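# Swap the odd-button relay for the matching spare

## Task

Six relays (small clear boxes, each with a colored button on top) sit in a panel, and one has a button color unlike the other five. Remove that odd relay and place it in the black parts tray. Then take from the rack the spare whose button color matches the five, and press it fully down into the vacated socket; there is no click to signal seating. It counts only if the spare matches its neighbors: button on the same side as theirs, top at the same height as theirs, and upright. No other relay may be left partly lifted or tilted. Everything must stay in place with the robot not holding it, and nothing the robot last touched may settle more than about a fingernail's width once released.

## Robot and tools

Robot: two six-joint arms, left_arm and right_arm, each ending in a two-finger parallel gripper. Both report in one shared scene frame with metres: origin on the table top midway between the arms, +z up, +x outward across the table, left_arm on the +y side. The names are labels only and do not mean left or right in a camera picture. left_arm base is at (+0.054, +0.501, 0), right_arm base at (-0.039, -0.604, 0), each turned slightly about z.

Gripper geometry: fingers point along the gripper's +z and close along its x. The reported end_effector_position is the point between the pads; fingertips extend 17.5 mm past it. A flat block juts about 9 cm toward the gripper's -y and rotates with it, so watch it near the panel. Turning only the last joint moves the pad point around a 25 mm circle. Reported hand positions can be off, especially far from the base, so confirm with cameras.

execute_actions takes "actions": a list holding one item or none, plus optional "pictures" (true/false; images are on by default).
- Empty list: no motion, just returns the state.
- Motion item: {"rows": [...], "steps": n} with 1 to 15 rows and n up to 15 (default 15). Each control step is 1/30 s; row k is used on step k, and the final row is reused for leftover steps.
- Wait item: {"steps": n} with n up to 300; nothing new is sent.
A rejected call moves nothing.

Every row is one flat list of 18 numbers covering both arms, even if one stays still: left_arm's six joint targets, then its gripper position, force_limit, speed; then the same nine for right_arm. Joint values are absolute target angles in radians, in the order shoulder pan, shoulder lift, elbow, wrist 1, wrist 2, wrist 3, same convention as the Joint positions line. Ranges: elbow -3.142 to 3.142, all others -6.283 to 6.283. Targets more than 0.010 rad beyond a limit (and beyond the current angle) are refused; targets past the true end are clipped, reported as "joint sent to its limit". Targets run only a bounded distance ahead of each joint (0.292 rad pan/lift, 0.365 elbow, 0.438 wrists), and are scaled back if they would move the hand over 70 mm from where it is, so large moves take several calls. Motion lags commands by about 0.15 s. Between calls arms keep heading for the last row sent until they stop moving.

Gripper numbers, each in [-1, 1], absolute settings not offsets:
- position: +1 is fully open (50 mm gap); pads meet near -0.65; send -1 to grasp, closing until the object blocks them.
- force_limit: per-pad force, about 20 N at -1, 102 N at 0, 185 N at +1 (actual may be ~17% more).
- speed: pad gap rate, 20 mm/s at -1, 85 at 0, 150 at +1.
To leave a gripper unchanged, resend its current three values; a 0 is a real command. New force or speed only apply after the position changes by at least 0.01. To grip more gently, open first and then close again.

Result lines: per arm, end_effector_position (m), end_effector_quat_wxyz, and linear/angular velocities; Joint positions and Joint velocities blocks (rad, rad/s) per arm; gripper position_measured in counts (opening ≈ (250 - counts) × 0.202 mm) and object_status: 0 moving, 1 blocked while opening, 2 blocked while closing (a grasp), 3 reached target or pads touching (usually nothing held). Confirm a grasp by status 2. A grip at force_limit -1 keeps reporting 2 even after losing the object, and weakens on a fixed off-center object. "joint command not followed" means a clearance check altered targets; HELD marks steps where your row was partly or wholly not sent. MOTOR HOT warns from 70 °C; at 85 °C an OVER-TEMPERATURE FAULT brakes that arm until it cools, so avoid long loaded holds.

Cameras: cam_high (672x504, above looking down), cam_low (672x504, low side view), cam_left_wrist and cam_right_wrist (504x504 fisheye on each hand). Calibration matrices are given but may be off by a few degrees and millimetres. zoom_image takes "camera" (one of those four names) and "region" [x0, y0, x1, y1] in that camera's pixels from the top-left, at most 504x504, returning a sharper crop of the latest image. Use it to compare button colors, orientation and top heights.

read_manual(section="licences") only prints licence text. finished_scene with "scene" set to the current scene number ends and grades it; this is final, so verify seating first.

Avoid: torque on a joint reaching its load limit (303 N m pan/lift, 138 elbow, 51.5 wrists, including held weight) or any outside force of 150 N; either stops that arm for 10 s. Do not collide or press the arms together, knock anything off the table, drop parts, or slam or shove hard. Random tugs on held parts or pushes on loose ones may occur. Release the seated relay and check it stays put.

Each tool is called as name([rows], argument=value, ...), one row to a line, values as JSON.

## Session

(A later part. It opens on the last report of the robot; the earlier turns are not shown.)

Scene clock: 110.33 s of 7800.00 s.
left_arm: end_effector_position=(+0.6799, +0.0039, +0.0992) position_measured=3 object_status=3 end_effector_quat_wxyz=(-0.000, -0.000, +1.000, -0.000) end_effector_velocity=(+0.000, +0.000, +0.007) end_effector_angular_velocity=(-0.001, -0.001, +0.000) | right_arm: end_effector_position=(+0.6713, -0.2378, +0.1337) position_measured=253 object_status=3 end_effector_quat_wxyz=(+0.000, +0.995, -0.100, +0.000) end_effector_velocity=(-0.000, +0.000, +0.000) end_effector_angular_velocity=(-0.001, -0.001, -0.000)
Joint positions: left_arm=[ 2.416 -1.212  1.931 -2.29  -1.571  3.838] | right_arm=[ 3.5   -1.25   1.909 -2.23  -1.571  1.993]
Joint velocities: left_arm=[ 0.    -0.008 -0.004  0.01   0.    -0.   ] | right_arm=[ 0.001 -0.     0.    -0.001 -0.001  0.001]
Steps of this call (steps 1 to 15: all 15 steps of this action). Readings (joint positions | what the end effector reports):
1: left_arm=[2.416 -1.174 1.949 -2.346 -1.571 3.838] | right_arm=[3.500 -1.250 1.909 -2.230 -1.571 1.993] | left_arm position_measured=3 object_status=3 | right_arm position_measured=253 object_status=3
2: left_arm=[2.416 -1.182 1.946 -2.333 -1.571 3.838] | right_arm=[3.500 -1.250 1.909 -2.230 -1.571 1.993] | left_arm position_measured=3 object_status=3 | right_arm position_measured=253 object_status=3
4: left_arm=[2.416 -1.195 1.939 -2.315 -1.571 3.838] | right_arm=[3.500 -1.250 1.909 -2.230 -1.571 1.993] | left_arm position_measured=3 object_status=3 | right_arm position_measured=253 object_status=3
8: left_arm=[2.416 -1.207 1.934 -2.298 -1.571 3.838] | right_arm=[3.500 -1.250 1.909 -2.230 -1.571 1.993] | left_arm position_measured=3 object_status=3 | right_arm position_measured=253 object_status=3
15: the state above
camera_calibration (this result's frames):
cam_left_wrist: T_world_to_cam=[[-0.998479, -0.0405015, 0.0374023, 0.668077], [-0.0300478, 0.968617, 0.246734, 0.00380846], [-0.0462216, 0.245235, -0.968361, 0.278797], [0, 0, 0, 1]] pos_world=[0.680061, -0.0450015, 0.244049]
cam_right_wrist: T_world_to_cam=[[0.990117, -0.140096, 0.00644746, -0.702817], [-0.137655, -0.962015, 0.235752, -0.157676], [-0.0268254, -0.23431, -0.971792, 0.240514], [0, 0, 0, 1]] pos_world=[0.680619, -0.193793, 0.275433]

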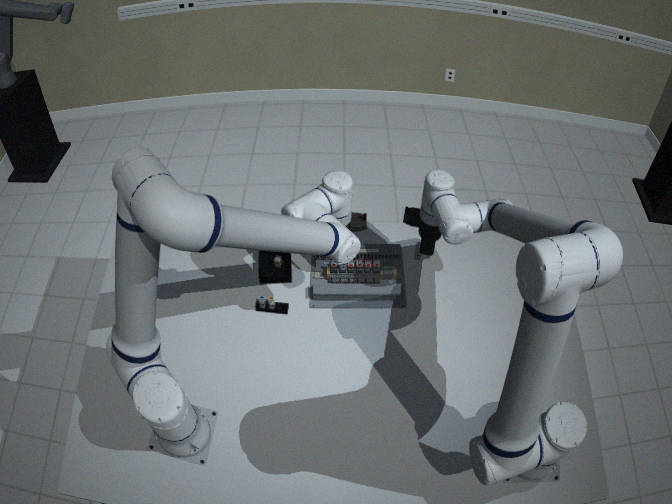

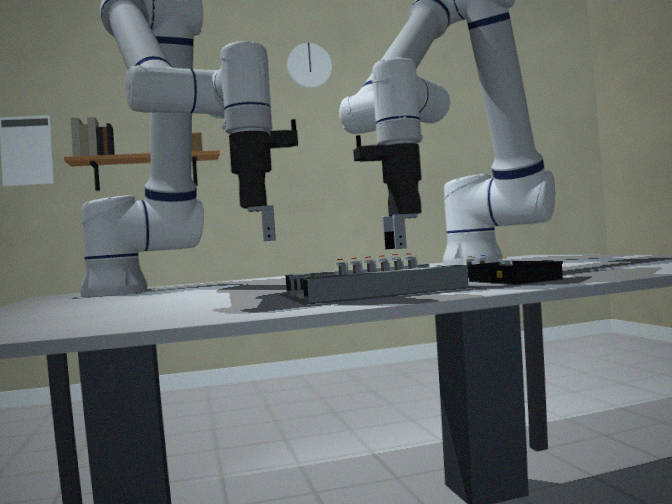

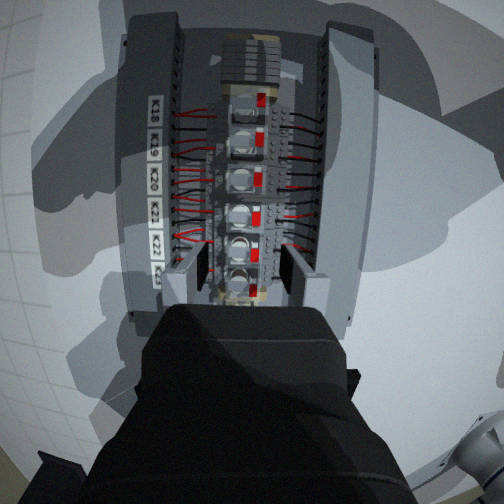

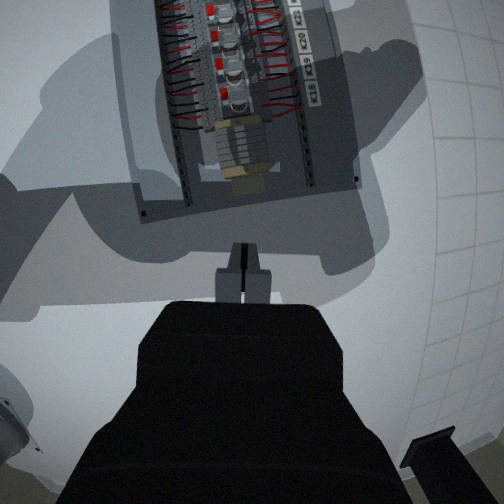

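execute_actions([
  {"rows":[[2.416,-1.1730,1.9499,-2.3477,-1.571,3.838,1,-0.3,0,3.5,-1.25,1.9091,-2.23,-1.571,1.9925,-1,0,0]]},
], pictures=false)

execute_actions([
  {"rows":[[2.416,-1.1730,1.9499,-2.3477,-1.571,3.838,-1,-0.3,0,3.5,-1.25,1.9091,-2.23,-1.571,1.9925,-1,0,0]]},
], pictures=false)

execute_actions([
  {"rows":[[2.416,-1.1716,1.9506,-2.3498,-1.571,3.838,-1,-0.3,0,3.5,-1.25,1.9091,-2.23,-1.571,1.9925,-1,0,0]]},
], pictures=false)

execute_actions([
  {"rows":[[2.416,-1.1716,1.9506,-2.3498,-1.571,3.838,1,-0.3,0,3.5,-1.25,1.9091,-2.23,-1.571,1.9925,-1,0,0]]},
], pictures=false)

execute_actions([
  {"rows":[[2.416,-1.2125,1.9306,-2.2889,-1.571,3.838,1,-0.3,0,3.5,-1.25,1.9091,-2.23,-1.571,1.9925,-1,0,0]]},
])

zoom_image(camera="cam_low", region=[330,235,430,285])

Scene clock: 119.33 s of 7800.00 s.
left_arm: end_effector_position=(+0.6798, +0.0040, +0.0672) position_measured=3 object_status=3 end_effector_quat_wxyz=(-0.000, -0.000, +1.000, -0.000) end_effector_velocity=(-0.001, -0.001, -0.006) end_effector_angular_velocity=(-0.001, -0.000, -0.001) | right_arm: end_effector_position=(+0.6713, -0.2378, +0.1337) position_measured=253 object_status=3 end_effector_quat_wxyz=(+0.000, +0.995, -0.100, +0.000) end_effector_velocity=(-0.001, +0.000, -0.000) end_effector_angular_velocity=(-0.000, +0.001, +0.002)
Joint positions: left_arm=[ 2.416 -1.174  1.949 -2.346 -1.571  3.838] | right_arm=[ 3.5   -1.25   1.909 -2.23  -1.571  1.993]
Joint velocities: left_arm=[-0.001  0.007  0.003 -0.011 -0.    -0.   ] | right_arm=[ 0.001 -0.    -0.     0.001 -0.    -0.001]
Steps of this call (steps 1 to 15: the robot went on to your last target; steps 16 to 90: nothing new was sent; then 5.50 s passed at rest; steps 91 to 105: all 15 steps of this action). Readings (joint positions | what the end effector reports):
91: left_arm=[2.416 -1.212 1.931 -2.290 -1.571 3.838] | right_arm=[3.500 -1.250 1.909 -2.230 -1.571 1.993] | left_arm position_measured=3 object_status=3 | right_arm position_measured=253 object_status=3
92: left_arm=[2.416 -1.204 1.934 -2.303 -1.571 3.838] | right_arm=[3.500 -1.250 1.909 -2.230 -1.571 1.993] | left_arm position_measured=3 object_status=3 | right_arm position_measured=253 object_status=3
94: left_arm=[2.416 -1.190 1.942 -2.322 -1.571 3.838] | right_arm=[3.500 -1.250 1.909 -2.230 -1.571 1.993] | left_arm position_measured=3 object_status=3 | right_arm position_measured=253 object_status=3
98: left_arm=[2.416 -1.179 1.947 -2.339 -1.571 3.838] | right_arm=[3.500 -1.250 1.909 -2.230 -1.571 1.993] | left_arm position_measured=3 object_status=3 | right_arm position_measured=253 object_status=3
105: the state above

Scene clock: 119.83 s of 7800.00 s.
left_arm: end_effector_position=(+0.6798, +0.0040, +0.0664) position_measured=118 object_status=2 end_effector_quat_wxyz=(-0.000, -0.000, +1.000, -0.000) end_effector_velocity=(-0.000, -0.000, +0.000) end_effector_angular_velocity=(-0.000, -0.000, +0.000) | right_arm: end_effector_position=(+0.6713, -0.2378, +0.1337) position_measured=253 object_status=3 end_effector_quat_wxyz=(+0.000, +0.995, -0.100, +0.000) end_effector_velocity=(-0.000, -0.001, -0.001) end_effector_angular_velocity=(-0.000, +0.001, +0.000)
Joint positions: left_arm=[ 2.416 -1.173  1.95  -2.348 -1.571  3.838] | right_arm=[ 3.5   -1.25   1.909 -2.23  -1.571  1.993]
Joint velocities: left_arm=[-0.    -0.    -0.     0.    -0.    -0.001] | right_arm=[-0.001 -0.     0.001  0.001 -0.    -0.001]
Steps of this call (steps 1 to 15: all 15 steps of this action). Readings (joint positions | what the end effector reports):
1: left_arm=[2.416 -1.174 1.950 -2.347 -1.571 3.838] | right_arm=[3.500 -1.250 1.909 -2.230 -1.571 1.993] | left_arm position_measured=10 object_status=0 | right_arm position_measured=253 object_status=3
2: left_arm=[2.416 -1.174 1.950 -2.347 -1.571 3.838] | right_arm=[3.500 -1.250 1.909 -2.230 -1.571 1.993] | left_arm position_measured=24 object_status=0 | right_arm position_measured=253 object_status=3
4: left_arm=[2.416 -1.173 1.950 -2.347 -1.571 3.838] | right_arm=[3.500 -1.250 1.909 -2.230 -1.571 1.993] | left_arm position_measured=53 object_status=0 | right_arm position_measured=253 object_status=3
8: left_arm=[2.416 -1.173 1.950 -2.348 -1.571 3.838] | right_arm=[3.500 -1.250 1.909 -2.230 -1.571 1.993] | left_arm position_measured=109 object_status=0 | right_arm position_measured=253 object_status=3
15: the state above

Scene clock: 120.33 s of 7800.00 s.
left_arm: end_effector_position=(+0.6798, +0.0041, +0.0653) position_measured=118 object_status=2 end_effector_quat_wxyz=(-0.000, -0.000, +1.000, -0.000) end_effector_velocity=(-0.000, -0.001, -0.001) end_effector_angular_velocity=(+0.000, +0.000, -0.001) | right_arm: end_effector_position=(+0.6713, -0.2378, +0.1337) position_measured=253 object_status=3 end_effector_quat_wxyz=(+0.000, +0.995, -0.100, +0.000) end_effector_velocity=(+0.000, -0.001, +0.001) end_effector_angular_velocity=(-0.001, -0.000, -0.001)
Joint positions: left_arm=[ 2.416 -1.172  1.951 -2.35  -1.571  3.838] | right_arm=[ 3.5   -1.25   1.909 -2.23  -1.571  1.993]
Joint velocities: left_arm=[-0.001  0.001  0.    -0.001  0.     0.   ] | right_arm=[-0.001 -0.001 -0.001  0.001 -0.001 -0.   ]
Steps of this call (steps 1 to 15: all 15 steps of this action). Readings (joint positions | what the end effector reports):
1: left_arm=[2.416 -1.173 1.950 -2.348 -1.571 3.838] | right_arm=[3.500 -1.250 1.909 -2.230 -1.571 1.993] | left_arm position_measured=118 object_status=2 | right_arm position_measured=253 object_status=3
2: left_arm=[2.416 -1.173 1.950 -2.348 -1.571 3.838] | right_arm=[3.500 -1.250 1.909 -2.230 -1.571 1.993] | left_arm position_measured=118 object_status=2 | right_arm position_measured=253 object_status=3
4: left_arm=[2.416 -1.172 1.950 -2.349 -1.571 3.838] | right_arm=[3.500 -1.250 1.909 -2.230 -1.571 1.993] | left_arm position_measured=118 object_status=2 | right_arm position_measured=253 object_status=3
8: left_arm=[2.416 -1.172 1.950 -2.350 -1.571 3.838] | right_arm=[3.500 -1.250 1.909 -2.230 -1.571 1.993] | left_arm position_measured=118 object_status=2 | right_arm position_measured=253 object_status=3
15: the state above

Scene clock: 120.83 s of 7800.00 s.
left_arm: end_effector_position=(+0.6797, +0.0041, +0.0652) position_measured=3 object_status=0 end_effector_quat_wxyz=(-0.000, -0.000, +1.000, -0.000) end_effector_velocity=(-0.000, -0.001, -0.000) end_effector_angular_velocity=(+0.000, -0.000, -0.001) | right_arm: end_effector_position=(+0.6713, -0.2378, +0.1337) position_measured=253 object_status=3 end_effector_quat_wxyz=(+0.000, +0.995, -0.100, +0.000) end_effector_velocity=(-0.000, -0.000, -0.001) end_effector_angular_velocity=(+0.000, +0.002, +0.000)
Joint positions: left_arm=[ 2.416 -1.172  1.951 -2.35  -1.571  3.838] | right_arm=[ 3.5   -1.25   1.909 -2.23  -1.571  1.993]
Joint velocities: left_arm=[-0.001  0.    -0.    -0.     0.     0.   ] | right_arm=[-0.001  0.001  0.     0.001  0.    -0.001]
Steps of this call (steps 1 to 15: all 15 steps of this action). Readings (joint positions | what the end effector reports):
1: left_arm=[2.416 -1.172 1.951 -2.350 -1.571 3.838] | right_arm=[3.500 -1.250 1.909 -2.230 -1.571 1.993] | left_arm position_measured=111 object_status=0 | right_arm position_measured=253 object_status=3
2: left_arm=[2.416 -1.171 1.951 -2.350 -1.571 3.838] | right_arm=[3.500 -1.250 1.909 -2.230 -1.571 1.993] | left_arm position_measured=97 object_status=0 | right_arm position_measured=253 object_status=3
4: left_arm=[2.416 -1.171 1.951 -2.350 -1.571 3.838] | right_arm=[3.500 -1.250 1.909 -2.230 -1.571 1.993] | left_arm position_measured=69 object_status=0 | right_arm position_measured=253 object_status=3
8: left_arm=[2.416 -1.171 1.951 -2.350 -1.571 3.838] | right_arm=[3.500 -1.250 1.909 -2.230 -1.571 1.993] | left_arm position_measured=13 object_status=0 | right_arm position_measured=253 object_status=3
15: the state above

Scene clock: 121.33 s of 7800.00 s.
left_arm: end_effector_position=(+0.6799, +0.0038, +0.0991) position_measured=3 object_status=3 end_effector_quat_wxyz=(-0.000, -0.000, +1.000, -0.000) end_effector_velocity=(-0.000, -0.001, +0.007) end_effector_angular_velocity=(-0.001, -0.001, -0.001) | right_arm: end_effector_position=(+0.6713, -0.2378, +0.1337) position_measured=253 object_status=3 end_effector_quat_wxyz=(+0.000, +0.995, -0.100, +0.000) end_effector_velocity=(+0.000, -0.000, -0.000) end_effector_angular_velocity=(-0.001, -0.001, -0.000)
Joint positions: left_arm=[ 2.416 -1.212  1.931 -2.29  -1.571  3.838] | right_arm=[ 3.5   -1.25   1.909 -2.23  -1.571  1.993]
Joint velocities: left_arm=[-0.001 -0.009 -0.004  0.011  0.     0.   ] | right_arm=[ 0.     0.    -0.    -0.001 -0.001  0.   ]
Steps of this call (steps 1 to 15: all 15 steps of this action). Readings (joint positions | what the end effector reports):
1: left_arm=[2.416 -1.173 1.950 -2.348 -1.571 3.838] | right_arm=[3.500 -1.250 1.909 -2.230 -1.571 1.993] | left_arm position_measured=3 object_status=3 | right_arm position_measured=253 object_status=3
2: left_arm=[2.416 -1.180 1.947 -2.335 -1.571 3.838] | right_arm=[3.500 -1.250 1.909 -2.230 -1.571 1.993] | left_arm position_measured=3 object_status=3 | right_arm position_measured=253 object_status=3
4: left_arm=[2.416 -1.195 1.939 -2.316 -1.571 3.838] | right_arm=[3.500 -1.250 1.909 -2.230 -1.571 1.993] | left_arm position_measured=3 object_status=3 | right_arm position_measured=253 object_status=3
8: left_arm=[2.416 -1.206 1.934 -2.298 -1.571 3.838] | right_arm=[3.500 -1.250 1.909 -2.230 -1.571 1.993] | left_arm position_measured=3 object_status=3 | right_arm position_measured=253 object_status=3
15: the state above
camera_calibration (this result's frames):
cam_left_wrist: T_world_to_cam=[[-0.998481, -0.0404531, 0.0374074, 0.668057], [-0.0299996, 0.96862, 0.246731, 0.00380675], [-0.0462146, 0.245234, -0.968362, 0.27877], [0, 0, 0, 1]] pos_world=[0.680039, -0.0450264, 0.244021]
cam_right_wrist: T_world_to_cam=[[0.990117, -0.140096, 0.0064475, -0.702818], [-0.137655, -0.962015, 0.235752, -0.157676], [-0.0268254, -0.23431, -0.971792, 0.240514], [0, 0, 0, 1]] pos_world=[0.680619, -0.193793, 0.275434]

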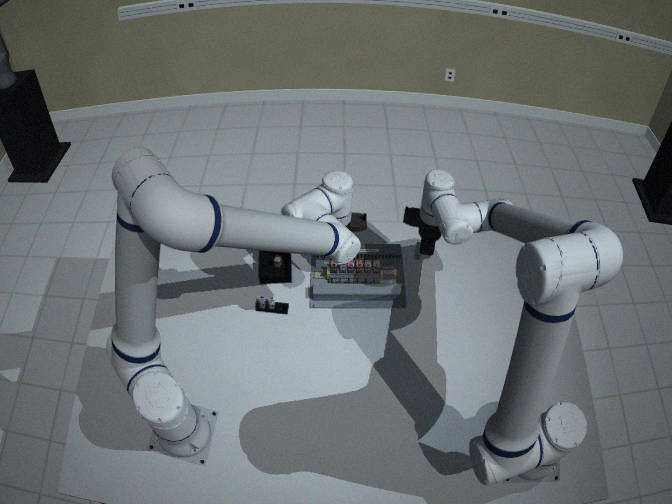

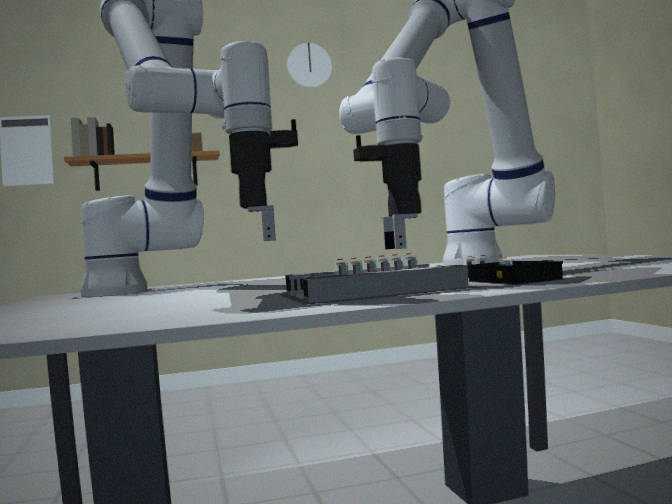

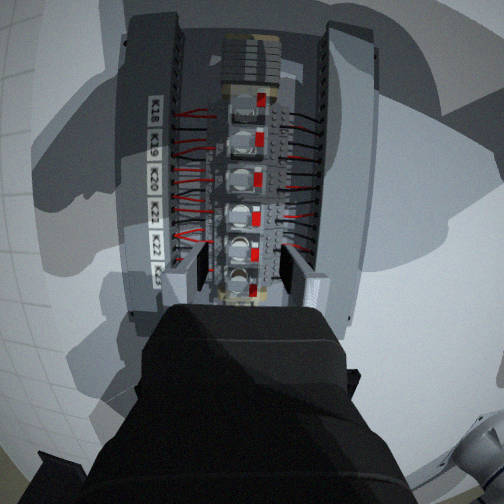

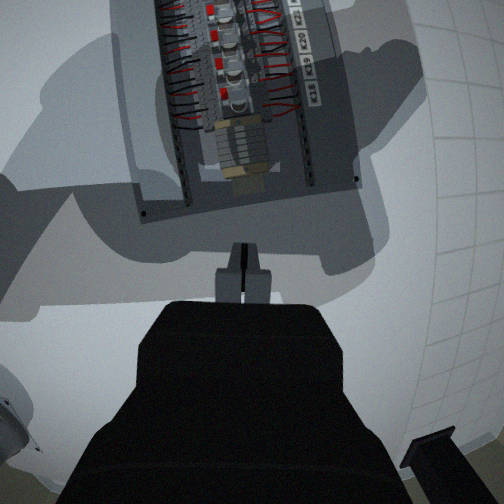

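Region (330, 235, 430, 285) of cam_low's 672x504 image, scaled by 5.040, with more detail than that image has.

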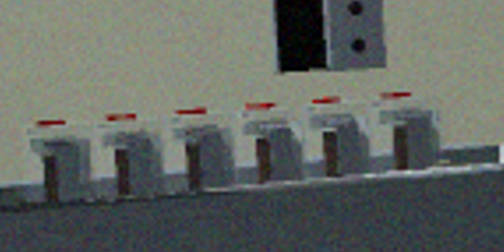

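finished_scene(scene=2)

The scene is finished: the task was done.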